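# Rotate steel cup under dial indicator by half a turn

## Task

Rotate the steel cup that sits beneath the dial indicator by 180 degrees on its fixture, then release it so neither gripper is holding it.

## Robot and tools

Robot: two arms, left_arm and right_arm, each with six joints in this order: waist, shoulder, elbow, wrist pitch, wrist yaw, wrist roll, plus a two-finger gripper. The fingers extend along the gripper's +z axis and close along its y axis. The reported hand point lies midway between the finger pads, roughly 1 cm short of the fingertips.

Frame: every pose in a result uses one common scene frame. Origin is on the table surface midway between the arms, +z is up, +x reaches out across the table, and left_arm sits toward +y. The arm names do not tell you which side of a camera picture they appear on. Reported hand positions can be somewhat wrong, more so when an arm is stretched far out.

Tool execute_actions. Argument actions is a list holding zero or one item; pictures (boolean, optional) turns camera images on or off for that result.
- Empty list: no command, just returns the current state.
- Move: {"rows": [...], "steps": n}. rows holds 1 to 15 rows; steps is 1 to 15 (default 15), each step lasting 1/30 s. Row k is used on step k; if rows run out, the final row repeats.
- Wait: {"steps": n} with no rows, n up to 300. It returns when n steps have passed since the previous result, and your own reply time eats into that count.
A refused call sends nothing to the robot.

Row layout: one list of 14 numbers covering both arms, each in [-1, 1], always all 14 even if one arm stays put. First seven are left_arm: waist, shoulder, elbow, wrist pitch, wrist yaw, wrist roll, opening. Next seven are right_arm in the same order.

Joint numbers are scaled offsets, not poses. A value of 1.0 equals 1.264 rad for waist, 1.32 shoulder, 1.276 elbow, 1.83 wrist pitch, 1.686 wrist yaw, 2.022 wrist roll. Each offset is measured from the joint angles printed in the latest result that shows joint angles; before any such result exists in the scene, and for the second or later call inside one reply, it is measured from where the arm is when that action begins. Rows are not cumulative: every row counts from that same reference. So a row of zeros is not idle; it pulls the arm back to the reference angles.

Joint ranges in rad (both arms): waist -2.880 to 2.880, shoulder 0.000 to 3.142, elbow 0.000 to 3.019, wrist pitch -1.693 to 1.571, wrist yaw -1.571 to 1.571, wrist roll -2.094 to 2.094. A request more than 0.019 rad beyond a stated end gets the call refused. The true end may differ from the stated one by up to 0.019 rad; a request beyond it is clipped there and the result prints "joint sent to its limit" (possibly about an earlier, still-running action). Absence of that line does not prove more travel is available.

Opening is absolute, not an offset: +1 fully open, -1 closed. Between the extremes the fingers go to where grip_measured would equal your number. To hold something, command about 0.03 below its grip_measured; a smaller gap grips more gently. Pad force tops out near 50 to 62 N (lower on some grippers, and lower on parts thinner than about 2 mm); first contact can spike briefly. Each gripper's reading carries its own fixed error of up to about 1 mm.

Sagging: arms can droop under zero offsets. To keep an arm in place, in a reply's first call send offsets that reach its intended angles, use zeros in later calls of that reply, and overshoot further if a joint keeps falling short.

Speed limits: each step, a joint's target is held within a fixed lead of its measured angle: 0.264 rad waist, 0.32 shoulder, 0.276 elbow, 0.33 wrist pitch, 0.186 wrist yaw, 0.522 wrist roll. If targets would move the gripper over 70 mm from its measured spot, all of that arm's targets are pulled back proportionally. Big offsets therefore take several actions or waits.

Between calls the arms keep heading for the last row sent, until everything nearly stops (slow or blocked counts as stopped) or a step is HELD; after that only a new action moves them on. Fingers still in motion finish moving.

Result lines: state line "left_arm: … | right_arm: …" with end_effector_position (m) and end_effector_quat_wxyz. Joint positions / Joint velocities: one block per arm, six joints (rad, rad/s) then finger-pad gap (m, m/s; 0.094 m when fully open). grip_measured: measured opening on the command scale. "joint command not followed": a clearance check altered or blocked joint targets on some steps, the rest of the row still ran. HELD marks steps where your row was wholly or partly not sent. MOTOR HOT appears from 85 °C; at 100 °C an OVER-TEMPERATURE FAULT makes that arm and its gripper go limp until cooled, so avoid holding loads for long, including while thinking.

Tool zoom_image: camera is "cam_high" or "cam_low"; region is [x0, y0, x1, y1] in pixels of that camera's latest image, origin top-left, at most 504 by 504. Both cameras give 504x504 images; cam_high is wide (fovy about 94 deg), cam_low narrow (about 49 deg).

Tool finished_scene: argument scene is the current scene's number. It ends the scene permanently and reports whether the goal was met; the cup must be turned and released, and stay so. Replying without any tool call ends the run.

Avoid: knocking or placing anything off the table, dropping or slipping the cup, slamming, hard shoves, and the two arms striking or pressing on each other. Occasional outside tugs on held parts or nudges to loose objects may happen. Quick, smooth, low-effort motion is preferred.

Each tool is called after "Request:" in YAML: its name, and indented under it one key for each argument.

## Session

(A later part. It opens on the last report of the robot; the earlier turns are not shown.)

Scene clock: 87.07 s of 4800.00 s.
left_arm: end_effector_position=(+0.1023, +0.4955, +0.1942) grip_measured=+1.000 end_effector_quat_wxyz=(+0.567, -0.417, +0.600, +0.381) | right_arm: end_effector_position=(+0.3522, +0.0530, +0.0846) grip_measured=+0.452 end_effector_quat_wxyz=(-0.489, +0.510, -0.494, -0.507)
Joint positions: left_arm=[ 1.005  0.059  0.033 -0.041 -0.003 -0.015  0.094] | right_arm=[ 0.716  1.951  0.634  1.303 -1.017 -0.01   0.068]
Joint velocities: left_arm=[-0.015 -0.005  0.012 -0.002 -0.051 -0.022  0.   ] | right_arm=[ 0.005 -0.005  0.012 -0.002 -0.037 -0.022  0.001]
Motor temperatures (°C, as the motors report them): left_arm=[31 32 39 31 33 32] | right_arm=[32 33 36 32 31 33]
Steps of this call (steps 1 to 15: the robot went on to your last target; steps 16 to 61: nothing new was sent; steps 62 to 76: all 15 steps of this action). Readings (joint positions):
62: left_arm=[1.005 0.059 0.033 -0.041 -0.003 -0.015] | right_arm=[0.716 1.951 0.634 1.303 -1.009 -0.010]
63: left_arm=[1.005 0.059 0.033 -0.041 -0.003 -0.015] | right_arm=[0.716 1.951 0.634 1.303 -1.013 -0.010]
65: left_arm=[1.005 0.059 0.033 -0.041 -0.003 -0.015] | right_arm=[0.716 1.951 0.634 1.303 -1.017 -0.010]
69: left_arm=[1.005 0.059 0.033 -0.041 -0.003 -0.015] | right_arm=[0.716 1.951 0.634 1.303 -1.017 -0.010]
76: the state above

Request:
execute_actions:
  actions:
    - {"rows": [[0,0,0,0,0,0,1,0.01,-0.012,-0.003,0.012,0.005,0,0.41],[0,0,0,0,0,0,1,0.014,-0.014,-0.008,0.015,0.015,0,0.41],[0,0,0,0,0,0,1,0.018,-0.015,-0.014,0.018,0.028,0,0.41],[0,0,0,0,0,0,1,0.022,-0.017,-0.02,0.021,0.042,0,0.41],[0,0,0,0,0,0,1,0.027,-0.019,-0.026,0.024,0.057,0,0.41],[0,0,0,0,0,0,1,0.032,-0.02,-0.032,0.027,0.072,0,0.41],[0,0,0,0,0,0,1,0.037,-0.022,-0.038,0.03,0.087,0,0.41],[0,0,0,0,0,0,1,0.042,-0.024,-0.044,0.034,0.102,0,0.41],[0,0,0,0,0,0,1,0.047,-0.025,-0.05,0.037,0.117,0,0.41],[0,0,0,0,0,0,1,0.052,-0.027,-0.056,0.04,0.132,0,0.41],[0,0,0,0,0,0,1,0.057,-0.028,-0.061,0.043,0.147,0,0.41],[0,0,0,0,0,0,1,0.061,-0.03,-0.066,0.046,0.162,0,0.41],[0,0,0,0,0,0,1,0.065,-0.031,-0.07,0.048,0.177,0,0.41],[0,0,0,0,0,0,1,0.068,-0.032,-0.073,0.05,0.19,0,0.41],[0,0,0,0,0,0,1,0.069,-0.032,-0.074,0.051,0.2,0,0.41]], "steps": 15}
  pictures: false

Request:
execute_actions:
  actions:
    - {"steps": 10}

Request:
zoom_image:
  camera: "cam_high"
  region: [190, 200, 280, 290]

Scene clock: 98.43 s of 4800.00 s.
left_arm: end_effector_position=(+0.1023, +0.4955, +0.1942) grip_measured=+1.000 end_effector_quat_wxyz=(+0.567, -0.417, +0.600, +0.381) | right_arm: end_effector_position=(+0.3527, +0.0529, +0.0851) grip_measured=+0.452 end_effector_quat_wxyz=(+0.549, -0.447, +0.551, +0.442)
Joint positions: left_arm=[ 1.005  0.059  0.033 -0.041 -0.003 -0.015  0.094] | right_arm=[ 0.787  1.925  0.546  1.369 -0.702 -0.01   0.068]
Joint velocities: left_arm=[-0.005 -0.005 -0.002 -0.007 -0.007 -0.051  0.   ] | right_arm=[ 0.142 -0.034 -0.125  0.105  0.476 -0.037  0.001]
Motor temperatures (°C, as the motors report them): left_arm=[31 32 39 31 33 32] | right_arm=[32 33 36 32 31 33]
Steps of this call (steps 1 to 15: the robot went on to your last target; steps 16 to 90: nothing new was sent; then 7.87 s passed at rest; steps 91 to 105: all 15 steps of this action). Readings (joint positions):
91: left_arm=[1.005 0.059 0.033 -0.041 -0.003 -0.015] | right_arm=[0.716 1.951 0.634 1.303 -1.015 -0.010]
92: left_arm=[1.005 0.059 0.033 -0.041 -0.003 -0.015] | right_arm=[0.716 1.951 0.632 1.305 -1.010 -0.010]
94: left_arm=[1.005 0.059 0.033 -0.041 -0.003 -0.015] | right_arm=[0.723 1.948 0.621 1.315 -0.977 -0.010]
98: left_arm=[1.005 0.059 0.033 -0.041 -0.003 -0.015] | right_arm=[0.744 1.937 0.590 1.335 -0.874 -0.010]
105: the state above

Scene clock: 98.77 s of 4800.00 s.
left_arm: end_effector_position=(+0.1023, +0.4955, +0.1942) grip_measured=+1.000 end_effector_quat_wxyz=(+0.567, -0.417, +0.600, +0.381) | right_arm: end_effector_position=(+0.3527, +0.0529, +0.0852) grip_measured=+0.452 end_effector_quat_wxyz=(+0.552, -0.444, +0.553, +0.438)
Joint positions: left_arm=[ 1.005  0.059  0.033 -0.041 -0.003 -0.015  0.094] | right_arm=[ 0.791  1.924  0.543  1.373 -0.685 -0.01   0.068]
Joint velocities: left_arm=[-0.005  0.005 -0.007  0.002 -0.066 -0.022  0.   ] | right_arm=[ 0.005 -0.005  0.002  0.002  0.022 -0.022  0.   ]
Motor temperatures (°C, as the motors report them): left_arm=[31 32 39 31 33 32] | right_arm=[32 33 36 32 31 33]
Steps of this call (steps 1 to 10: the robot went on to your last target). Readings (joint positions):
1: left_arm=[1.005 0.059 0.033 -0.041 -0.003 -0.015] | right_arm=[0.790 1.924 0.544 1.372 -0.689 -0.010]
2: left_arm=[1.005 0.059 0.033 -0.041 -0.003 -0.015] | right_arm=[0.791 1.924 0.543 1.373 -0.685 -0.010]
4: left_arm=[1.005 0.059 0.033 -0.041 -0.003 -0.015] | right_arm=[0.791 1.924 0.543 1.373 -0.685 -0.010]
8: left_arm=[1.005 0.059 0.033 -0.041 -0.003 -0.015] | right_arm=[0.791 1.924 0.543 1.373 -0.685 -0.010]
10: the state above

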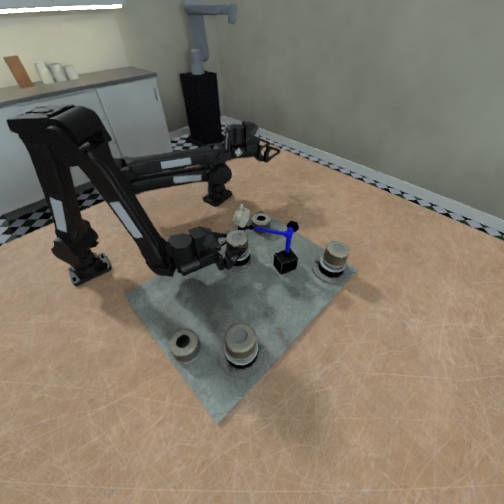

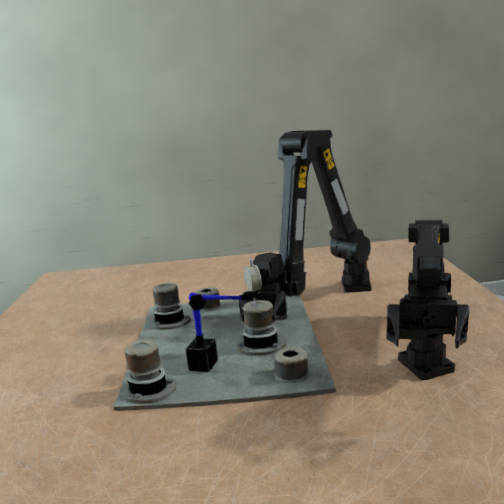

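Region (190, 200, 280, 290) of cam_high's 504x504 image, scaled by 5.600, with more detail than that image has.

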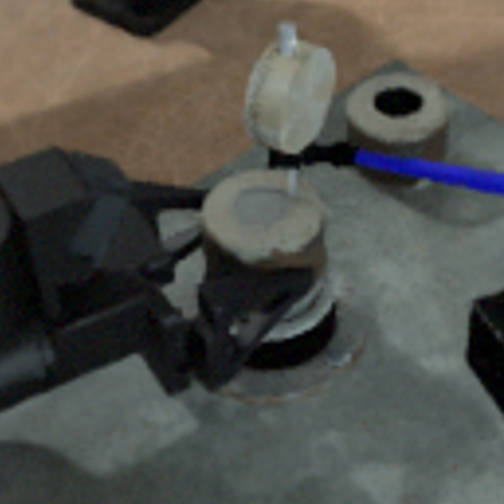

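Request:
execute_actions:
  actions:
    - {"rows": [[0,0,0,0,0,0,1,0.016,-0.013,-0.005,0.013,0.01,0,0.41],[0,0,0,0,0,0,1,0.026,-0.014,-0.011,0.016,0.03,0,0.41],[0,0,0,0,0,0,1,0.038,-0.016,-0.018,0.02,0.058,0,0.41],[0,0,0,0,0,0,1,0.052,-0.017,-0.025,0.024,0.09,0,0.41],[0,0,0,0,0,0,1,0.067,-0.019,-0.032,0.028,0.123,0,0.41],[0,0,0,0,0,0,1,0.083,-0.02,-0.038,0.032,0.157,0,0.41],[0,0,0,0,0,0,1,0.099,-0.021,-0.044,0.035,0.191,0,0.41],[0,0,0,0,0,0,1,0.115,-0.022,-0.049,0.038,0.226,0,0.41],[0,0,0,0,0,0,1,0.131,-0.023,-0.053,0.04,0.261,0,0.41],[0,0,0,0,0,0,1,0.147,-0.023,-0.056,0.042,0.296,0,0.41],[0,0,0,0,0,0,1,0.163,-0.024,-0.058,0.043,0.331,0,0.41],[0,0,0,0,0,0,1,0.178,-0.024,-0.059,0.044,0.366,0,0.41],[0,0,0,0,0,0,1,0.191,-0.024,-0.059,0.044,0.4,0,0.41],[0,0,0,0,0,0,1,0.2,-0.024,-0.059,0.044,0.433,0,0.41],[0,0,0,0,0,0,1,0.204,-0.024,-0.059,0.044,0.46,0,0.41]], "steps": 15}
  pictures: false

Request:
execute_actions:
  actions:
    - {"steps": 8}
  pictures: false

Scene clock: 102.70 s of 4800.00 s.
left_arm: end_effector_position=(+0.1023, +0.4955, +0.1942) grip_measured=+1.000 end_effector_quat_wxyz=(+0.567, -0.417, +0.600, +0.381) | right_arm: end_effector_position=(+0.3538, +0.0527, +0.0857) grip_measured=+0.452 end_effector_quat_wxyz=(+0.644, -0.294, +0.645, +0.287)
Joint positions: left_arm=[ 1.005  0.059  0.033 -0.041 -0.003 -0.015  0.094] | right_arm=[ 1.02   1.907  0.47   1.433  0.045 -0.008  0.068]
Joint velocities: left_arm=[-0.005 -0.005 -0.007  0.007 -0.095  0.037  0.   ] | right_arm=[ 0.464 -0.015 -0.002  0.007  1.282  0.022 -0.001]
Motor temperatures (°C, as the motors report them): left_arm=[31 32 39 31 33 32] | right_arm=[32 33 36 32 31 33]
Steps of this call (steps 1 to 30: the robot went on to your last target; steps 31 to 90: nothing new was sent; then 0.43 s passed at rest; steps 91 to 105: all 15 steps of this action). Readings (joint positions):
91: left_arm=[1.005 0.059 0.033 -0.041 -0.003 -0.015] | right_arm=[0.792 1.924 0.542 1.374 -0.681 -0.010]
92: left_arm=[1.005 0.059 0.033 -0.041 -0.003 -0.015] | right_arm=[0.796 1.924 0.539 1.376 -0.667 -0.010]
94: left_arm=[1.005 0.059 0.033 -0.041 -0.003 -0.015] | right_arm=[0.817 1.920 0.525 1.388 -0.591 -0.009]
98: left_arm=[1.005 0.059 0.033 -0.041 -0.003 -0.015] | right_arm=[0.888 1.910 0.490 1.413 -0.358 -0.008]
105: the state above

Scene clock: 102.97 s of 4800.00 s.
left_arm: end_effector_position=(+0.1023, +0.4955, +0.1942) grip_measured=+1.000 end_effector_quat_wxyz=(+0.567, -0.417, +0.600, +0.381) | right_arm: end_effector_position=(+0.3534, +0.0526, +0.0857) grip_measured=+0.452 end_effector_quat_wxyz=(+0.648, -0.284, +0.649, +0.278)
Joint positions: left_arm=[ 1.005  0.059  0.033 -0.041 -0.003 -0.015  0.094] | right_arm=[ 1.036  1.907  0.47   1.433  0.089 -0.007  0.068]
Joint velocities: left_arm=[-0.015  0.005 -0.027  0.022  0.081  0.037  0.   ] | right_arm=[-0.015 -0.005 -0.012  0.002 -0.037 -0.022  0.001]
Motor temperatures (°C, as the motors report them): left_arm=[31 32 39 31 33 32] | right_arm=[32 33 36 32 31 33]
Steps of this call (steps 1 to 8: the robot went on to your last target). Readings (joint positions):
1: left_arm=[1.005 0.059 0.033 -0.041 -0.003 -0.015] | right_arm=[1.032 1.907 0.470 1.433 0.077 -0.008]
2: left_arm=[1.005 0.059 0.033 -0.041 -0.003 -0.015] | right_arm=[1.036 1.907 0.470 1.433 0.088 -0.007]
4: left_arm=[1.005 0.059 0.033 -0.041 -0.003 -0.015] | right_arm=[1.036 1.907 0.470 1.433 0.089 -0.007]
8: the state above

Request:
execute_actions:
  actions:
    - {"rows": [[0,0,0,0,0,0,1,0.02,0.008,0.017,-0.006,0.015,0,0.41],[0,0,0,0,0,0,1,0.038,0.009,0.02,-0.008,0.05,0,0.41],[0,0,0,0,0,0,1,0.058,0.01,0.024,-0.011,0.093,0,0.41],[0,0,0,0,0,0,1,0.079,0.011,0.03,-0.015,0.138,0,0.41],[0,0,0,0,0,0,1,0.1,0.013,0.038,-0.019,0.184,0,0.41],[0,0,0,0,0,0,1,0.12,0.016,0.047,-0.024,0.229,0,0.41],[0,0,0,0,0,0,1,0.139,0.019,0.058,-0.029,0.274,0,0.41],[0,0,0,0,0,0,1,0.157,0.022,0.071,-0.036,0.319,0,0.41],[0,0,0,0,0,0,1,0.174,0.025,0.085,-0.043,0.363,0,0.41],[0,0,0,0,0,0,1,0.189,0.029,0.101,-0.051,0.407,0,0.41],[0,0,0,0,0,0,1,0.202,0.034,0.118,-0.059,0.451,0,0.41],[0,0,0,0,0,0,1,0.214,0.039,0.136,-0.068,0.495,0,0.41],[0,0,0,0,0,0,1,0.224,0.044,0.154,-0.077,0.54,0,0.41],[0,0,0,0,0,0,1,0.232,0.049,0.171,-0.085,0.585,0,0.41],[0,0,0,0,0,0,1,0.2365,0.053,0.183,-0.091,0.634,0,0.41]], "steps": 15}
  pictures: false

Request:
execute_actions:
  actions:
    - {"steps": 10}

Request:
zoom_image:
  camera: "cam_high"
  region: [190, 200, 280, 290]

Scene clock: 108.23 s of 4800.00 s.
left_arm: end_effector_position=(+0.1023, +0.4955, +0.1942) grip_measured=+1.000 end_effector_quat_wxyz=(+0.567, -0.417, +0.600, +0.381) | right_arm: end_effector_position=(+0.3548, +0.0512, +0.0854) grip_measured=+0.452 end_effector_quat_wxyz=(+0.705, -0.036, +0.707, +0.036)
Joint positions: left_arm=[ 1.005  0.059  0.033 -0.041 -0.003 -0.015  0.094] | right_arm=[1.304 1.96  0.654 1.3   1.074 0.005 0.068]
Joint velocities: left_arm=[ 0.005 -0.005  0.002 -0.012 -0.007  0.022  0.   ] | right_arm=[ 0.376  0.249  0.72  -0.447  2.132  0.051 -0.   ]
Motor temperatures (°C, as the motors report them): left_arm=[31 32 39 31 33 32] | right_arm=[32 33 36 32 31 33]
Steps of this call (steps 1 to 30: the robot went on to your last target; steps 31 to 90: nothing new was sent; then 1.77 s passed at rest; steps 91 to 105: all 15 steps of this action). Readings (joint positions):
91: left_arm=[1.005 0.059 0.033 -0.041 -0.003 -0.015] | right_arm=[1.037 1.908 0.472 1.432 0.094 -0.007]
92: left_arm=[1.005 0.059 0.033 -0.041 -0.003 -0.015] | right_arm=[1.045 1.908 0.472 1.431 0.118 -0.006]
94: left_arm=[1.005 0.059 0.033 -0.041 -0.003 -0.015] | right_arm=[1.085 1.909 0.479 1.424 0.240 -0.005]
98: left_arm=[1.005 0.059 0.033 -0.041 -0.003 -0.015] | right_arm=[1.184 1.918 0.518 1.395 0.555 -0.002]
105: the state above

Scene clock: 108.57 s of 4800.00 s.
left_arm: end_effector_position=(+0.1023, +0.4955, +0.1942) grip_measured=+1.000 end_effector_quat_wxyz=(+0.567, -0.417, +0.600, +0.381) | right_arm: end_effector_position=(+0.3548, +0.0515, +0.0848) grip_measured=+0.452 end_effector_quat_wxyz=(+0.706, -0.012, +0.708, +0.012)
Joint positions: left_arm=[ 1.005  0.059  0.033 -0.041 -0.003 -0.015  0.094] | right_arm=[1.317 1.972 0.684 1.282 1.155 0.005 0.068]
Joint velocities: left_arm=[-0.015 -0.005 -0.017  0.002  0.022 -0.022  0.   ] | right_arm=[-0.015 -0.005 -0.012 -0.012 -0.037 -0.081  0.   ]
Motor temperatures (°C, as the motors report them): left_arm=[31 32 39 31 33 32] | right_arm=[32 33 36 32 31 33]
Steps of this call (steps 1 to 10: the robot went on to your last target). Readings (joint positions):
1: left_arm=[1.005 0.059 0.033 -0.041 -0.003 -0.015] | right_arm=[1.313 1.968 0.673 1.289 1.127 0.005]
2: left_arm=[1.005 0.059 0.033 -0.041 -0.003 -0.015] | right_arm=[1.317 1.972 0.683 1.285 1.151 0.005]
4: left_arm=[1.005 0.059 0.033 -0.041 -0.003 -0.015] | right_arm=[1.317 1.972 0.684 1.282 1.155 0.005]
8: left_arm=[1.005 0.059 0.033 -0.041 -0.003 -0.015] | right_arm=[1.317 1.972 0.684 1.282 1.155 0.005]
10: the state above

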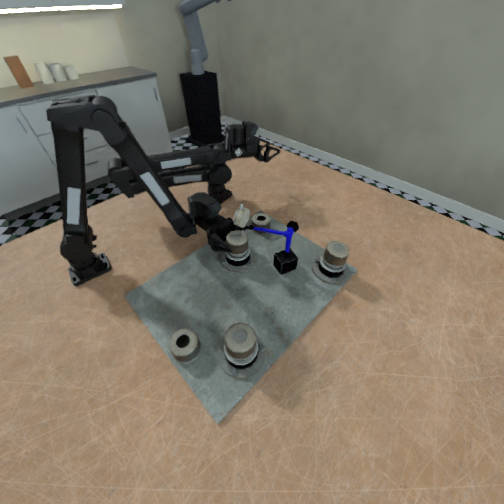

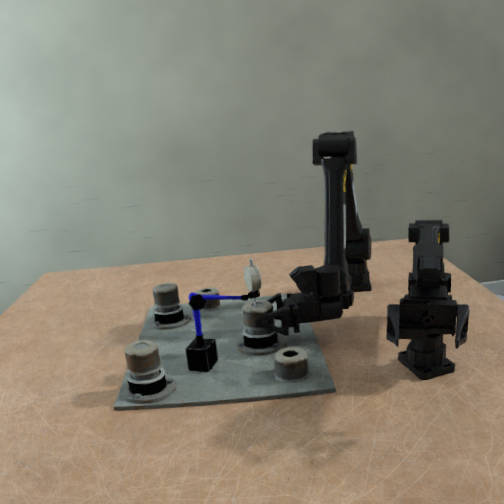

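Region (190, 200, 280, 290) of cam_high's 504x504 image, scaled by 5.600, with more detail than that image has.

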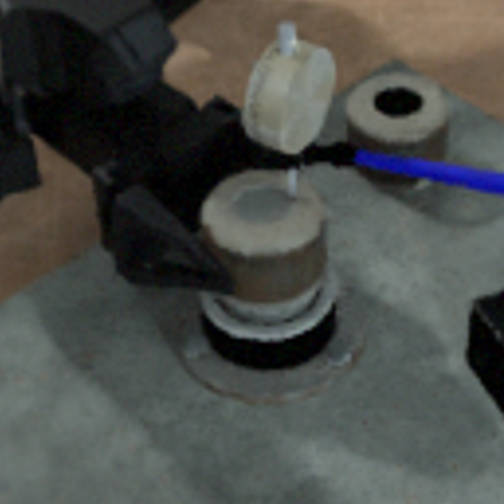

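Request:
execute_actions:
  actions:
    - {"rows": [[0,0,0,0,0,0,1,0,0,0.012,0,0,0,0.6],[0,0,0,0,0,0,1,0,0,0.012,0,0,0,0.8],[0,0,0,0,0,0,1,0,0,0.012,0,0,0,1]], "steps": 10}
  pictures: false

Request:
execute_actions:
  actions:
    - {"rows": [[0,0,0,0,0,0,1,-0.014,-0.015,-0.012,0.016,0,0,1],[0,0,0,0,0,0,1,-0.02,-0.02,-0.026,0.022,-0.01,0,1],[0,0,0,0,0,0,1,-0.027,-0.025,-0.041,0.029,-0.03,0,1],[0,0,0,0,0,0,1,-0.035,-0.03,-0.056,0.036,-0.06,0,1],[0,0,0,0,0,0,1,-0.044,-0.035,-0.07,0.042,-0.092,0,1],[0,0,0,0,0,0,1,-0.054,-0.04,-0.084,0.048,-0.125,0,1],[0,0,0,0,0,0,1,-0.065,-0.043,-0.095,0.054,-0.158,0,1],[0,0,0,0,0,0,1,-0.077,-0.046,-0.106,0.059,-0.19,0,1],[0,0,0,0,0,0,1,-0.089,-0.049,-0.116,0.064,-0.223,0,1],[0,0,0,0,0,0,1,-0.101,-0.051,-0.125,0.069,-0.256,0,1],[0,0,0,0,0,0,1,-0.113,-0.053,-0.132,0.073,-0.289,0,1],[0,0,0,0,0,0,1,-0.123,-0.054,-0.138,0.076,-0.322,0,1],[0,0,0,0,0,0,1,-0.131,-0.055,-0.142,0.078,-0.354,0,1],[0,0,0,0,0,0,1,-0.131,-0.055,-0.142,0.078,-0.384,0,1],[0,0,0,0,0,0,1,-0.131,-0.055,-0.142,0.078,-0.404,0,1]], "steps": 15}
  pictures: false

Request:
execute_actions:
  actions:
    - {"steps": 8}
  pictures: false

Scene clock: 115.33 s of 4800.00 s.
left_arm: end_effector_position=(+0.1023, +0.4955, +0.1942) grip_measured=+1.000 end_effector_quat_wxyz=(+0.567, -0.417, +0.600, +0.381) | right_arm: end_effector_position=(+0.3548, +0.0515, +0.0848) grip_measured=+0.999 end_effector_quat_wxyz=(+0.706, -0.011, +0.708, +0.012)
Joint positions: left_arm=[ 1.005  0.059  0.033 -0.041 -0.003 -0.015  0.094] | right_arm=[1.317 1.972 0.684 1.282 1.155 0.006 0.094]
Joint velocities: left_arm=[-0.005 -0.015 -0.002 -0.022  0.051 -0.037  0.   ] | right_arm=[-0.005  0.005 -0.002 -0.007 -0.022 -0.022  0.   ]
Motor temperatures (°C, as the motors report them): left_arm=[31 32 39 31 33 32] | right_arm=[32 33 36 32 31 33]
Steps of this call (steps 1 to 30: the robot went on to your last target; steps 31 to 90: nothing new was sent; then 3.43 s passed at rest; steps 91 to 100: all 10 steps of this action). Readings (joint positions):
91: left_arm=[1.005 0.059 0.033 -0.041 -0.003 -0.015] | right_arm=[1.317 1.972 0.684 1.282 1.155 0.006]
92: left_arm=[1.005 0.059 0.033 -0.041 -0.003 -0.015] | right_arm=[1.317 1.972 0.684 1.282 1.155 0.006]
94: left_arm=[1.005 0.059 0.033 -0.041 -0.003 -0.015] | right_arm=[1.317 1.972 0.684 1.282 1.155 0.006]
98: left_arm=[1.005 0.059 0.033 -0.041 -0.003 -0.015] | right_arm=[1.317 1.972 0.684 1.282 1.155 0.006]
100: the state above

Scene clock: 115.83 s of 4800.00 s.
left_arm: end_effector_position=(+0.1023, +0.4955, +0.1942) grip_measured=+1.000 end_effector_quat_wxyz=(+0.567, -0.417, +0.600, +0.381) | right_arm: end_effector_position=(+0.3573, +0.0473, +0.0847) grip_measured=+0.999 end_effector_quat_wxyz=(+0.680, -0.182, +0.686, +0.181)
Joint positions: left_arm=[ 1.005  0.059  0.033 -0.041 -0.003 -0.015  0.094] | right_arm=[1.16  1.915 0.506 1.4   0.512 0.006 0.094]
Joint velocities: left_arm=[-0.024 -0.005  0.002  0.017  0.037 -0.051  0.   ] | right_arm=[-0.259 -0.015 -0.066  0.027 -0.974 -0.037  0.   ]
Motor temperatures (°C, as the motors report them): left_arm=[31 32 39 31 33 32] | right_arm=[32 33 36 32 31 33]
Steps of this call (steps 1 to 15: all 15 steps of this action). Readings (joint positions):
1: left_arm=[1.005 0.059 0.033 -0.041 -0.003 -0.015] | right_arm=[1.317 1.972 0.683 1.284 1.155 0.006]
2: left_arm=[1.005 0.059 0.033 -0.041 -0.003 -0.015] | right_arm=[1.317 1.971 0.679 1.289 1.147 0.006]
4: left_arm=[1.005 0.059 0.033 -0.041 -0.003 -0.015] | right_arm=[1.311 1.964 0.653 1.306 1.087 0.006]
8: left_arm=[1.005 0.059 0.033 -0.041 -0.003 -0.015] | right_arm=[1.272 1.939 0.576 1.349 0.881 0.006]
15: the state above

Scene clock: 116.10 s of 4800.00 s.
left_arm: end_effector_position=(+0.1023, +0.4955, +0.1942) grip_measured=+1.000 end_effector_quat_wxyz=(+0.567, -0.417, +0.600, +0.381) | right_arm: end_effector_position=(+0.3567, +0.0500, +0.0851) grip_measured=+0.999 end_effector_quat_wxyz=(+0.678, -0.191, +0.683, +0.192)
Joint positions: left_arm=[ 1.005  0.059  0.033 -0.041 -0.003 -0.015  0.094] | right_arm=[1.153 1.915 0.505 1.403 0.476 0.006 0.094]
Joint velocities: left_arm=[ 0.015 -0.005 -0.012 -0.017  0.037 -0.051  0.   ] | right_arm=[ 0.005 -0.005 -0.007 -0.002 -0.007 -0.051 -0.   ]
Motor temperatures (°C, as the motors report them): left_arm=[31 32 39 31 33 32] | right_arm=[32 33 36 32 31 33]
Steps of this call (steps 1 to 8: the robot went on to your last target). Readings (joint positions):
1: left_arm=[1.005 0.059 0.033 -0.041 -0.003 -0.015] | right_arm=[1.154 1.915 0.505 1.401 0.491 0.006]
2: left_arm=[1.005 0.059 0.033 -0.041 -0.003 -0.015] | right_arm=[1.153 1.915 0.505 1.402 0.483 0.006]
4: left_arm=[1.005 0.059 0.033 -0.041 -0.003 -0.015] | right_arm=[1.153 1.915 0.505 1.403 0.477 0.006]
8: the state above

Request:
execute_actions:
  actions:
    - {"rows": [[0,0,0,0,0,0,1,-0.012,-0.012,-0.006,0.014,-0.005,0,1],[0,0,0,0,0,0,1,-0.025,-0.013,-0.012,0.017,-0.02,0,1],[0,0,0,0,0,0,1,-0.041,-0.014,-0.018,0.02,-0.045,0,1],[0,0,0,0,0,0,1,-0.058,-0.015,-0.023,0.023,-0.08,0,1],[0,0,0,0,0,0,1,-0.075,-0.016,-0.027,0.025,-0.117,0,1],[0,0,0,0,0,0,1,-0.092,-0.017,-0.029,0.026,-0.155,0,1],[0,0,0,0,0,0,1,-0.109,-0.017,-0.029,0.026,-0.193,0,1],[0,0,0,0,0,0,1,-0.126,-0.017,-0.025,0.024,-0.231,0,1],[0,0,0,0,0,0,1,-0.143,-0.017,-0.02,0.021,-0.269,0,1],[0,0,0,0,0,0,1,-0.159,-0.017,-0.015,0.017,-0.307,0,1],[0,0,0,0,0,0,1,-0.174,-0.017,-0.01,0.013,-0.345,0,1],[0,0,0,0,0,0,1,-0.187,-0.017,-0.006,0.009,-0.382,0,1],[0,0,0,0,0,0,1,-0.195,-0.017,-0.002,0.005,-0.416,0,1],[0,0,0,0,0,0,1,-0.197,-0.017,-0.002,0.005,-0.445,0,1],[0,0,0,0,0,0,1,-0.197,-0.017,-0.002,0.005,-0.464,0,1]], "steps": 15}
  pictures: false

Request:
execute_actions:
  actions:
    - {"steps": 8}
  pictures: false

Scene clock: 120.03 s of 4800.00 s.
left_arm: end_effector_position=(+0.1023, +0.4955, +0.1942) grip_measured=+1.000 end_effector_quat_wxyz=(+0.567, -0.417, +0.600, +0.381) | right_arm: end_effector_position=(+0.3548, +0.0499, +0.0840) grip_measured=+0.999 end_effector_quat_wxyz=(+0.607, -0.353, +0.616, +0.355)
Joint positions: left_arm=[ 1.005  0.059  0.033 -0.041 -0.003 -0.015  0.094] | right_arm=[ 0.91   1.91   0.478  1.423 -0.269  0.006  0.094]
Joint velocities: left_arm=[ 0.005 -0.005 -0.007 -0.007  0.066 -0.007  0.   ] | right_arm=[-0.269 -0.015  0.056 -0.007 -0.901  0.037 -0.001]
Motor temperatures (°C, as the motors report them): left_arm=[31 32 39 31 33 32] | right_arm=[32 33 36 32 31 33]
Steps of this call (steps 1 to 30: the robot went on to your last target; steps 31 to 90: nothing new was sent; then 0.43 s passed at rest; steps 91 to 105: all 15 steps of this action). Readings (joint positions):
91: left_arm=[1.005 0.059 0.033 -0.041 -0.003 -0.015] | right_arm=[1.153 1.915 0.504 1.403 0.474 0.006]
92: left_arm=[1.005 0.059 0.033 -0.041 -0.003 -0.015] | right_arm=[1.152 1.915 0.502 1.405 0.459 0.006]
94: left_arm=[1.005 0.059 0.033 -0.041 -0.003 -0.015] | right_arm=[1.139 1.914 0.493 1.413 0.382 0.006]
98: left_arm=[1.005 0.059 0.033 -0.041 -0.003 -0.015] | right_arm=[1.061 1.911 0.472 1.424 0.139 0.006]
105: the state above

Scene clock: 120.30 s of 4800.00 s.
left_arm: end_effector_position=(+0.1023, +0.4955, +0.1942) grip_measured=+1.000 end_effector_quat_wxyz=(+0.567, -0.417, +0.600, +0.381) | right_arm: end_effector_position=(+0.3529, +0.0516, +0.0853) grip_measured=+0.999 end_effector_quat_wxyz=(+0.604, -0.362, +0.610, +0.364)
Joint positions: left_arm=[ 1.005  0.059  0.033 -0.041 -0.003 -0.015  0.094] | right_arm=[ 0.903  1.91   0.481  1.423 -0.304  0.006  0.094]
Joint velocities: left_arm=[-0.005 -0.005 -0.002  0.012 -0.007  0.022  0.   ] | right_arm=[ 0.005 -0.015  0.002 -0.007 -0.051 -0.051  0.   ]
Motor temperatures (°C, as the motors report them): left_arm=[31 32 39 31 33 32] | right_arm=[32 33 36 32 31 33]
Steps of this call (steps 1 to 8: the robot went on to your last target). Readings (joint positions):
1: left_arm=[1.005 0.059 0.033 -0.041 -0.003 -0.015] | right_arm=[0.904 1.910 0.479 1.423 -0.289 0.006]
2: left_arm=[1.005 0.059 0.033 -0.041 -0.003 -0.015] | right_arm=[0.903 1.910 0.480 1.423 -0.297 0.006]
4: left_arm=[1.005 0.059 0.033 -0.041 -0.003 -0.015] | right_arm=[0.903 1.910 0.481 1.423 -0.303 0.006]
8: the state above

Request:
execute_actions:
  actions:
    - {"rows": [[0,0,0,0,0,0,1,-0.014,0.008,0.02,-0.008,-0.005,-0.012,1],[0,0,0,0,0,0,1,-0.027,0.009,0.026,-0.011,-0.02,-0.012,1],[0,0,0,0,0,0,1,-0.042,0.011,0.033,-0.015,-0.045,-0.012,1],[0,0,0,0,0,0,1,-0.058,0.013,0.042,-0.02,-0.078,-0.012,1],[0,0,0,0,0,0,1,-0.074,0.015,0.052,-0.025,-0.114,-0.012,1],[0,0,0,0,0,0,1,-0.089,0.018,0.062,-0.031,-0.15,-0.012,1],[0,0,0,0,0,0,1,-0.102,0.021,0.073,-0.037,-0.187,-0.012,1],[0,0,0,0,0,0,1,-0.114,0.024,0.085,-0.043,-0.223,-0.012,1],[0,0,0,0,0,0,1,-0.125,0.027,0.097,-0.049,-0.257,-0.012,1],[0,0,0,0,0,0,1,-0.134,0.03,0.109,-0.055,-0.29,-0.012,1],[0,0,0,0,0,0,1,-0.142,0.033,0.12,-0.061,-0.322,-0.012,1],[0,0,0,0,0,0,1,-0.148,0.035,0.13,-0.066,-0.353,-0.012,1],[0,0,0,0,0,0,1,-0.151,0.037,0.136,-0.069,-0.383,-0.012,1],[0,0,0,0,0,0,1,-0.151,0.037,0.136,-0.069,-0.408,-0.012,1],[0,0,0,0,0,0,1,-0.151,0.037,0.136,-0.069,-0.424,-0.012,1]], "steps": 15}
  pictures: false

Request:
execute_actions:
  actions:
    - {"steps": 8}

Request:
zoom_image:
  camera: "cam_high"
  region: [190, 200, 280, 290]

Scene clock: 124.43 s of 4800.00 s.
left_arm: end_effector_position=(+0.1023, +0.4955, +0.1942) grip_measured=+1.000 end_effector_quat_wxyz=(+0.567, -0.417, +0.600, +0.381) | right_arm: end_effector_position=(+0.3583, +0.0532, +0.0887) grip_measured=+0.999 end_effector_quat_wxyz=(-0.501, +0.501, -0.499, -0.500)
Joint positions: left_arm=[ 1.005  0.059  0.033 -0.041 -0.003 -0.015  0.094] | right_arm=[ 0.715  1.946  0.634  1.312 -0.986 -0.003  0.094]
Joint velocities: left_arm=[-0.015 -0.005 -0.012  0.017 -0.037 -0.007  0.   ] | right_arm=[-0.093  0.024  0.144 -0.09  -0.916 -0.022  0.001]
Motor temperatures (°C, as the motors report them): left_arm=[31 32 39 31 33 32] | right_arm=[32 33 36 32 31 33]
Steps of this call (steps 1 to 30: the robot went on to your last target; steps 31 to 90: nothing new was sent; then 0.63 s passed at rest; steps 91 to 105: all 15 steps of this action). Readings (joint positions):
91: left_arm=[1.005 0.059 0.033 -0.041 -0.003 -0.015] | right_arm=[0.903 1.910 0.481 1.422 -0.306 0.005]
92: left_arm=[1.005 0.059 0.033 -0.041 -0.003 -0.015] | right_arm=[0.901 1.910 0.481 1.420 -0.321 0.003]
94: left_arm=[1.005 0.059 0.033 -0.041 -0.003 -0.015] | right_arm=[0.888 1.911 0.490 1.410 -0.397 0.000]
98: left_arm=[1.005 0.059 0.033 -0.041 -0.003 -0.015] | right_arm=[0.817 1.921 0.537 1.375 -0.630 -0.002]
105: the state above

Scene clock: 124.70 s of 4800.00 s.
left_arm: end_effector_position=(+0.1023, +0.4955, +0.1942) grip_measured=+1.000 end_effector_quat_wxyz=(+0.567, -0.417, +0.600, +0.381) | right_arm: end_effector_position=(+0.3546, +0.0533, +0.0883) grip_measured=+0.999 end_effector_quat_wxyz=(-0.493, +0.508, -0.492, -0.507)
Joint positions: left_arm=[ 1.005  0.059  0.033 -0.041 -0.003 -0.015  0.094] | right_arm=[ 0.713  1.947  0.638  1.308 -1.016 -0.003  0.094]
Joint velocities: left_arm=[-0.005  0.005  0.002  0.007 -0.022 -0.007  0.   ] | right_arm=[-0.005  0.005  0.017  0.007  0.022 -0.037 -0.   ]
Motor temperatures (°C, as the motors report them): left_arm=[31 32 39 31 33 32] | right_arm=[32 33 36 32 31 33]
Steps of this call (steps 1 to 8: the robot went on to your last target). Readings (joint positions):
1: left_arm=[1.005 0.059 0.033 -0.041 -0.003 -0.015] | right_arm=[0.713 1.947 0.637 1.310 -1.003 -0.003]
2: left_arm=[1.005 0.059 0.033 -0.041 -0.003 -0.015] | right_arm=[0.713 1.947 0.638 1.309 -1.011 -0.003]
4: left_arm=[1.005 0.059 0.033 -0.041 -0.003 -0.015] | right_arm=[0.713 1.947 0.638 1.308 -1.016 -0.003]
8: the state above

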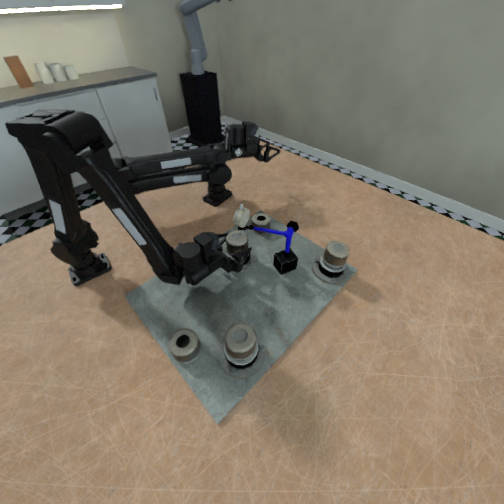

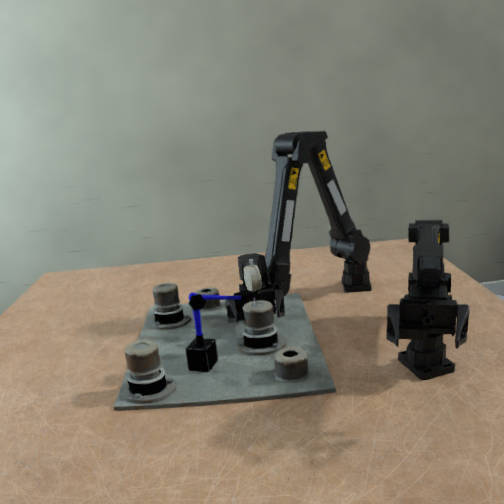

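Region (190, 200, 280, 290) of cam_high's 504x504 image, scaled by 5.600, with more detail than that image has.

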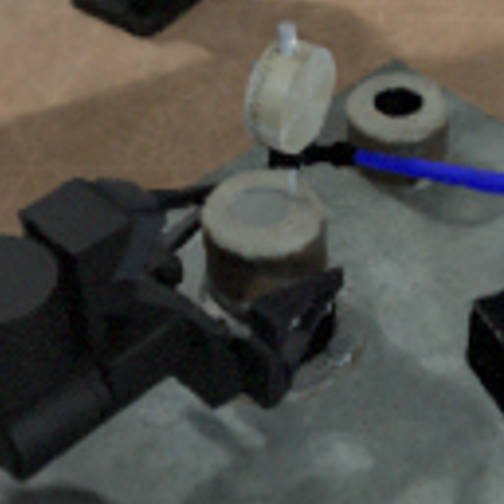

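Request:
execute_actions:
  actions:
    - {"rows": [[0,0,0,0,0,0,1,0,0.011,-0.005,0,-0.004,0,0.9],[0,0,0,0,0,0,1,0,0.011,-0.005,0,-0.004,0,0.8],[0,0,0,0,0,0,1,0,0.011,-0.005,0,-0.004,0,0.72],[0,0,0,0,0,0,1,0,0.011,-0.005,0,-0.004,0,0.65],[0,0,0,0,0,0,1,0,0.011,-0.005,0,-0.004,0,0.6],[0,0,0,0,0,0,1,0,0.011,-0.005,0,-0.004,0,0.56],[0,0,0,0,0,0,1,0,0.011,-0.005,0,-0.004,0,0.53],[0,0,0,0,0,0,1,0,0.011,-0.005,0,-0.004,0,0.5],[0,0,0,0,0,0,1,0,0.011,-0.005,0,-0.004,0,0.48],[0,0,0,0,0,0,1,0,0.011,-0.005,0,-0.004,0,0.46],[0,0,0,0,0,0,1,0,0.011,-0.005,0,-0.004,0,0.44],[0,0,0,0,0,0,1,0,0.011,-0.005,0,-0.004,0,0.41]], "steps": 15}
  pictures: false

Scene clock: 127.77 s of 4800.00 s.
left_arm: end_effector_position=(+0.1023, +0.4955, +0.1942) grip_measured=+1.000 end_effector_quat_wxyz=(+0.567, -0.417, +0.600, +0.381) | right_arm: end_effector_position=(+0.3523, +0.0527, +0.0875) grip_measured=+0.452 end_effector_quat_wxyz=(-0.489, +0.510, -0.491, -0.509)
Joint positions: left_arm=[ 1.005  0.059  0.033 -0.041 -0.003 -0.015  0.094] | right_arm=[ 0.713  1.947  0.636  1.308 -1.026 -0.003  0.068]
Joint velocities: left_arm=[-0.005  0.005 -0.012  0.012 -0.066  0.007  0.   ] | right_arm=[ 0.015  0.005 -0.007 -0.002  0.037  0.007  0.001]
Motor temperatures (°C, as the motors report them): left_arm=[31 32 39 31 33 32] | right_arm=[32 33 36 32 31 33]
Steps of this call (steps 1 to 30: the robot went on to your last target; steps 31 to 77: nothing new was sent; steps 78 to 92: all 15 steps of this action). Readings (joint positions):
78: left_arm=[1.005 0.059 0.033 -0.041 -0.003 -0.015] | right_arm=[0.713 1.947 0.638 1.308 -1.018 -0.003]
79: left_arm=[1.005 0.059 0.033 -0.041 -0.003 -0.015] | right_arm=[0.713 1.947 0.638 1.308 -1.020 -0.003]
81: left_arm=[1.005 0.059 0.033 -0.041 -0.003 -0.015] | right_arm=[0.713 1.947 0.638 1.308 -1.021 -0.003]
85: left_arm=[1.005 0.059 0.033 -0.041 -0.003 -0.015] | right_arm=[0.713 1.947 0.637 1.308 -1.024 -0.003]
92: the state above

Request:
execute_actions:
  actions:
    - {"rows": [[0,0,0,0,0,0,1,0.016,-0.014,-0.01,0.016,0.012,0,0.41],[0,0,0,0,0,0,1,0.026,-0.018,-0.024,0.023,0.042,0,0.41],[0,0,0,0,0,0,1,0.039,-0.023,-0.04,0.031,0.08,0,0.41],[0,0,0,0,0,0,1,0.054,-0.027,-0.056,0.04,0.12,0,0.41],[0,0,0,0,0,0,1,0.071,-0.031,-0.072,0.048,0.162,0,0.41],[0,0,0,0,0,0,1,0.089,-0.034,-0.085,0.055,0.205,0,0.41],[0,0,0,0,0,0,1,0.108,-0.037,-0.097,0.061,0.252,0,0.41],[0,0,0,0,0,0,1,0.128,-0.039,-0.107,0.066,0.3,0,0.41],[0,0,0,0,0,0,1,0.149,-0.041,-0.116,0.071,0.35,0,0.41],[0,0,0,0,0,0,1,0.171,-0.042,-0.123,0.075,0.4,0,0.41],[0,0,0,0,0,0,1,0.194,-0.043,-0.127,0.077,0.452,0,0.41],[0,0,0,0,0,0,1,0.217,-0.044,-0.13,0.079,0.505,0,0.41],[0,0,0,0,0,0,1,0.239,-0.045,-0.131,0.08,0.558,0,0.41],[0,0,0,0,0,0,1,0.257,-0.045,-0.131,0.08,0.612,0,0.41],[0,0,0,0,0,0,1,0.266,-0.045,-0.131,0.08,0.66,0,0.41]], "steps": 15}
  pictures: false

Request:
execute_actions:
  actions:
    - {"steps": 8}
  pictures: false

Request:
execute_actions:
  actions:
    - {"rows": [[0,0,0,0,0,0,1,0.02,0.008,0.017,-0.006,0.015,0,0.41],[0,0,0,0,0,0,1,0.038,0.009,0.02,-0.008,0.05,0,0.41],[0,0,0,0,0,0,1,0.058,0.01,0.024,-0.011,0.093,0,0.41],[0,0,0,0,0,0,1,0.079,0.011,0.03,-0.015,0.138,0,0.41],[0,0,0,0,0,0,1,0.1,0.013,0.038,-0.019,0.184,0,0.41],[0,0,0,0,0,0,1,0.12,0.016,0.047,-0.024,0.229,0,0.41],[0,0,0,0,0,0,1,0.139,0.019,0.058,-0.029,0.274,0,0.41],[0,0,0,0,0,0,1,0.157,0.022,0.071,-0.036,0.319,0,0.41],[0,0,0,0,0,0,1,0.174,0.025,0.085,-0.043,0.363,0,0.41],[0,0,0,0,0,0,1,0.189,0.029,0.101,-0.051,0.407,0,0.41],[0,0,0,0,0,0,1,0.202,0.034,0.118,-0.059,0.451,0,0.41],[0,0,0,0,0,0,1,0.214,0.039,0.136,-0.068,0.495,0,0.41],[0,0,0,0,0,0,1,0.224,0.044,0.154,-0.077,0.54,0,0.41],[0,0,0,0,0,0,1,0.232,0.049,0.171,-0.085,0.585,0,0.41],[0,0,0,0,0,0,1,0.2365,0.053,0.183,-0.091,0.634,0,0.41]], "steps": 15}
  pictures: false

Request:
execute_actions:
  actions:
    - {"steps": 8}

Request:
zoom_image:
  camera: "cam_high"
  region: [190, 200, 280, 290]

Scene clock: 136.37 s of 4800.00 s.
left_arm: end_effector_position=(+0.1023, +0.4955, +0.1942) grip_measured=+1.000 end_effector_quat_wxyz=(+0.567, -0.417, +0.600, +0.381) | right_arm: end_effector_position=(+0.3539, +0.0527, +0.0888) grip_measured=+0.452 end_effector_quat_wxyz=(+0.642, -0.298, +0.641, +0.298)
Joint positions: left_arm=[ 1.005  0.059  0.033 -0.041 -0.003 -0.015  0.094] | right_arm=[1.009 1.901 0.47  1.434 0.011 0.    0.068]
Joint velocities: left_arm=[-0.005 -0.015 -0.002  0.002 -0.066  0.066  0.   ] | right_arm=[ 0.796 -0.005 -0.002  0.027  2.19  -0.007  0.001]
Motor temperatures (°C, as the motors report them): left_arm=[31 32 39 31 33 32] | right_arm=[32 33 36 32 31 33]
Steps of this call (steps 1 to 15: the robot went on to your last target; steps 16 to 90: nothing new was sent; then 5.10 s passed at rest; steps 91 to 105: all 15 steps of this action). Readings (joint positions):
91: left_arm=[1.005 0.059 0.033 -0.041 -0.003 -0.015] | right_arm=[0.715 1.947 0.634 1.310 -1.021 -0.003]
92: left_arm=[1.005 0.059 0.033 -0.041 -0.003 -0.015] | right_arm=[0.718 1.946 0.628 1.316 -1.000 -0.003]
94: left_arm=[1.005 0.059 0.033 -0.041 -0.003 -0.015] | right_arm=[0.739 1.936 0.596 1.340 -0.896 -0.003]
98: left_arm=[1.005 0.059 0.033 -0.041 -0.003 -0.015] | right_arm=[0.818 1.914 0.523 1.389 -0.591 -0.003]
105: the state above

Scene clock: 136.63 s of 4800.00 s.
left_arm: end_effector_position=(+0.1023, +0.4955, +0.1942) grip_measured=+1.000 end_effector_quat_wxyz=(+0.567, -0.417, +0.600, +0.381) | right_arm: end_effector_position=(+0.3532, +0.0528, +0.0889) grip_measured=+0.452 end_effector_quat_wxyz=(+0.650, -0.281, +0.648, +0.282)
Joint positions: left_arm=[ 1.005  0.059  0.033 -0.041 -0.003 -0.015  0.094] | right_arm=[1.037 1.901 0.47  1.434 0.091 0.    0.068]
Joint velocities: left_arm=[-0.015 -0.005 -0.017 -0.007  0.007 -0.051  0.   ] | right_arm=[-0.015 -0.005 -0.007 -0.032 -0.022 -0.022  0.001]
Motor temperatures (°C, as the motors report them): left_arm=[31 32 39 31 33 32] | right_arm=[32 33 36 32 31 33]
Steps of this call (steps 1 to 8: the robot went on to your last target). Readings (joint positions):
1: left_arm=[1.005 0.059 0.033 -0.041 -0.003 -0.015] | right_arm=[1.030 1.901 0.470 1.434 0.067 0.000]
2: left_arm=[1.005 0.059 0.033 -0.041 -0.003 -0.015] | right_arm=[1.037 1.901 0.470 1.434 0.089 0.000]
4: left_arm=[1.005 0.059 0.033 -0.041 -0.003 -0.015] | right_arm=[1.037 1.901 0.470 1.434 0.091 0.000]
8: the state above

Scene clock: 137.13 s of 4800.00 s.
left_arm: end_effector_position=(+0.1023, +0.4955, +0.1942) grip_measured=+1.000 end_effector_quat_wxyz=(+0.567, -0.417, +0.600, +0.381) | right_arm: end_effector_position=(+0.3545, +0.0512, +0.0882) grip_measured=+0.452 end_effector_quat_wxyz=(+0.706, -0.034, +0.706, +0.036)
Joint positions: left_arm=[ 1.005  0.059  0.033 -0.041 -0.003 -0.015  0.094] | right_arm=[1.305 1.954 0.654 1.3   1.078 0.004 0.068]
Joint velocities: left_arm=[-0.015  0.005 -0.007 -0.007 -0.022  0.037  0.   ] | right_arm=[ 0.376  0.259  0.755 -0.442  2.    -0.022  0.001]
Motor temperatures (°C, as the motors report them): left_arm=[31 32 39 31 33 32] | right_arm=[32 33 36 32 31 33]
Steps of this call (steps 1 to 15: all 15 steps of this action). Readings (joint positions):
1: left_arm=[1.005 0.059 0.033 -0.041 -0.003 -0.015] | right_arm=[1.038 1.901 0.470 1.433 0.097 0.000]
2: left_arm=[1.005 0.059 0.033 -0.041 -0.003 -0.015] | right_arm=[1.045 1.901 0.472 1.432 0.121 0.000]
4: left_arm=[1.005 0.059 0.033 -0.041 -0.003 -0.015] | right_arm=[1.086 1.902 0.478 1.426 0.242 0.001]
8: left_arm=[1.005 0.059 0.033 -0.041 -0.003 -0.015] | right_arm=[1.185 1.912 0.518 1.396 0.558 0.002]
15: the state above

Scene clock: 137.40 s of 4800.00 s.
left_arm: end_effector_position=(+0.1023, +0.4955, +0.1942) grip_measured=+1.000 end_effector_quat_wxyz=(+0.567, -0.417, +0.600, +0.381) | right_arm: end_effector_position=(+0.3544, +0.0516, +0.0877) grip_measured=+0.452 end_effector_quat_wxyz=(+0.707, -0.010, +0.707, +0.013)
Joint positions: left_arm=[ 1.005  0.059  0.033 -0.041 -0.003 -0.015  0.094] | right_arm=[1.318 1.966 0.684 1.282 1.158 0.004 0.068]
Joint velocities: left_arm=[ 0.015  0.005  0.007  0.007 -0.081  0.037  0.   ] | right_arm=[-0.015  0.005 -0.022  0.002 -0.066  0.007  0.001]
Motor temperatures (°C, as the motors report them): left_arm=[31 32 39 31 33 32] | right_arm=[32 33 36 32 31 33]
Steps of this call (steps 1 to 8: the robot went on to your last target). Readings (joint positions):
1: left_arm=[1.005 0.059 0.033 -0.041 -0.003 -0.015] | right_arm=[1.314 1.962 0.674 1.288 1.131 0.004]
2: left_arm=[1.005 0.059 0.033 -0.041 -0.003 -0.015] | right_arm=[1.318 1.965 0.683 1.284 1.154 0.004]
4: left_arm=[1.005 0.059 0.033 -0.041 -0.003 -0.015] | right_arm=[1.318 1.966 0.684 1.282 1.158 0.004]
8: the state above

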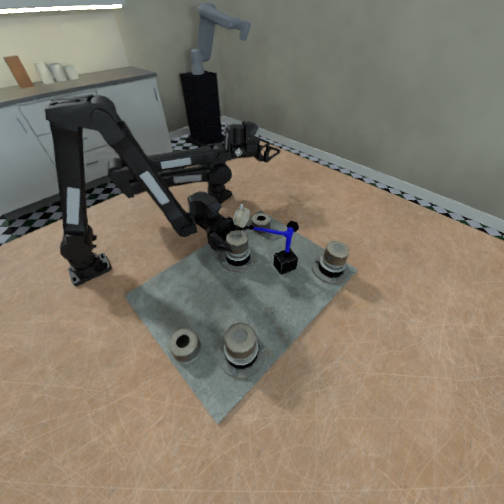

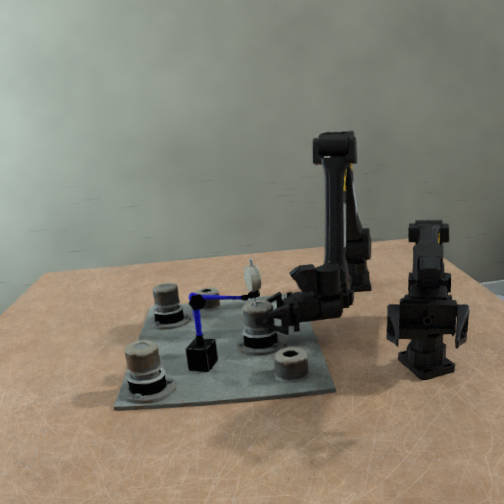

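Region (190, 200, 280, 290) of cam_high's 504x504 image, scaled by 5.600, with more detail than that image has.

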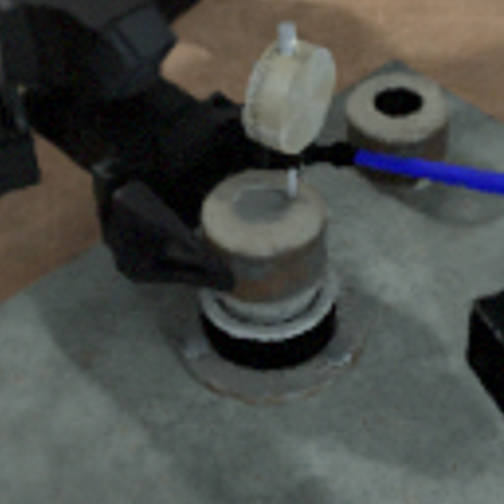

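Request:
execute_actions:
  actions:
    - {"rows": [[0,0,0,0,0,0,1,0,0,0.012,0,0,0,0.6],[0,0,0,0,0,0,1,0,0,0.012,0,0,0,0.8],[0,0,0,0,0,0,1,0,0,0.012,0,0,0,1]], "steps": 8}
  pictures: false

Request:
execute_actions:
  actions:
    - {"rows": [[0,0,0,0,0,0,1,0.012,-0.012,-0.003,0.012,0,0,1],[0,0,0,0,0,0,1,0.02,-0.013,-0.007,0.013,0.003,0,1],[0,0,0,0,0,0,1,0.03,-0.014,-0.011,0.015,0.008,0,1],[0,0,0,0,0,0,1,0.04,-0.016,-0.015,0.016,0.015,0,1],[0,0,0,0,0,0,1,0.05,-0.017,-0.019,0.018,0.022,0,1],[0,0,0,0,0,0,1,0.06,-0.018,-0.023,0.02,0.03,0,1],[0,0,0,0,0,0,1,0.07,-0.02,-0.027,0.021,0.037,0,1],[0,0,0,0,0,0,1,0.08,-0.021,-0.03,0.023,0.044,0,1],[0,0,0,0,0,0,1,0.09,-0.022,-0.033,0.024,0.052,0,1],[0,0,0,0,0,0,1,0.1,-0.023,-0.036,0.025,0.059,0,1],[0,0,0,0,0,0,1,0.108,-0.024,-0.038,0.026,0.066,0,1],[0,0,0,0,0,0,1,0.116,-0.025,-0.04,0.027,0.073,0,1],[0,0,0,0,0,0,1,0.116,-0.025,-0.04,0.027,0.08,0,1],[0,0,0,0,0,0,1,0.116,-0.025,-0.04,0.027,0.086,0,1]], "steps": 15}

Scene clock: 141.00 s of 4800.00 s.
left_arm: end_effector_position=(+0.1023, +0.4955, +0.1942) grip_measured=+1.000 end_effector_quat_wxyz=(+0.567, -0.417, +0.600, +0.381) | right_arm: end_effector_position=(+0.3544, +0.0516, +0.0877) grip_measured=+0.999 end_effector_quat_wxyz=(+0.707, -0.010, +0.707, +0.013)
Joint positions: left_arm=[ 1.005  0.059  0.033 -0.041 -0.003 -0.015  0.094] | right_arm=[1.318 1.966 0.684 1.282 1.158 0.004 0.094]
Joint velocities: left_arm=[-0.015 -0.015  0.007  0.007 -0.066  0.022  0.   ] | right_arm=[ 0.005  0.005  0.002 -0.007 -0.037 -0.037 -0.   ]
Motor temperatures (°C, as the motors report them): left_arm=[31 32 39 31 33 32] | right_arm=[32 33 36 32 31 33]
Steps of this call (steps 1 to 30: the robot went on to your last target; steps 31 to 90: nothing new was sent; then 0.33 s passed at rest; steps 91 to 98: all 8 steps of this action). Readings (joint positions):
91: left_arm=[1.005 0.059 0.033 -0.041 -0.003 -0.015] | right_arm=[1.318 1.966 0.684 1.282 1.158 0.004]
92: left_arm=[1.005 0.059 0.033 -0.041 -0.003 -0.015] | right_arm=[1.318 1.966 0.684 1.282 1.158 0.004]
94: left_arm=[1.005 0.059 0.033 -0.041 -0.003 -0.015] | right_arm=[1.318 1.966 0.684 1.282 1.158 0.004]
98: the state above

Scene clock: 141.50 s of 4800.00 s.
left_arm: end_effector_position=(+0.1023, +0.4955, +0.1942) grip_measured=+1.000 end_effector_quat_wxyz=(+0.567, -0.417, +0.600, +0.381) | right_arm: end_effector_position=(+0.2938, +0.0540, +0.0863) grip_measured=+0.999 end_effector_quat_wxyz=(+0.707, -0.013, +0.707, +0.013)
Joint positions: left_arm=[ 1.005  0.059  0.033 -0.041 -0.003 -0.015  0.094] | right_arm=[1.462 1.952 0.636 1.311 1.297 0.004 0.094]
Joint velocities: left_arm=[ 0.005 -0.005  0.002  0.027 -0.095 -0.051  0.   ] | right_arm=[ 0.142 -0.034 -0.017  0.012  0.066 -0.007 -0.   ]
Motor temperatures (°C, as the motors report them): left_arm=[31 32 39 31 33 32] | right_arm=[32 33 36 32 31 33]
Steps of this call (steps 1 to 15: all 15 steps of this action). Readings (joint positions):
1: left_arm=[1.005 0.059 0.033 -0.041 -0.003 -0.015] | right_arm=[1.318 1.966 0.684 1.282 1.158 0.004]
2: left_arm=[1.005 0.059 0.033 -0.041 -0.003 -0.015] | right_arm=[1.319 1.966 0.684 1.283 1.160 0.004]
4: left_arm=[1.005 0.059 0.033 -0.041 -0.003 -0.015] | right_arm=[1.325 1.965 0.679 1.287 1.174 0.004]
8: left_arm=[1.005 0.059 0.033 -0.041 -0.003 -0.015] | right_arm=[1.368 1.961 0.658 1.298 1.221 0.004]
15: the state above

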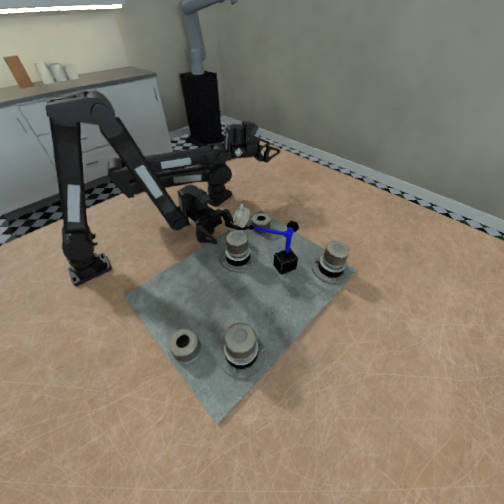

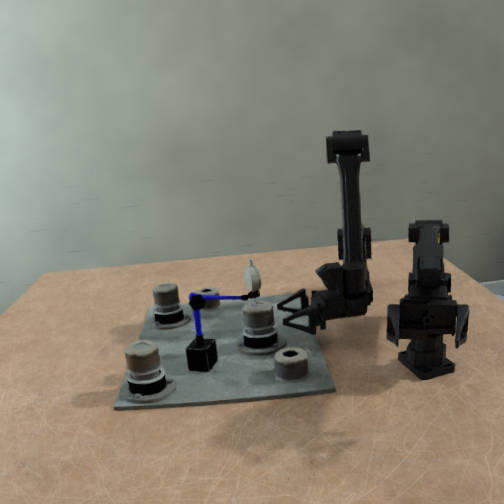

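Request:
finished_scene:
  scene: 1

The scene is finished: the task was done.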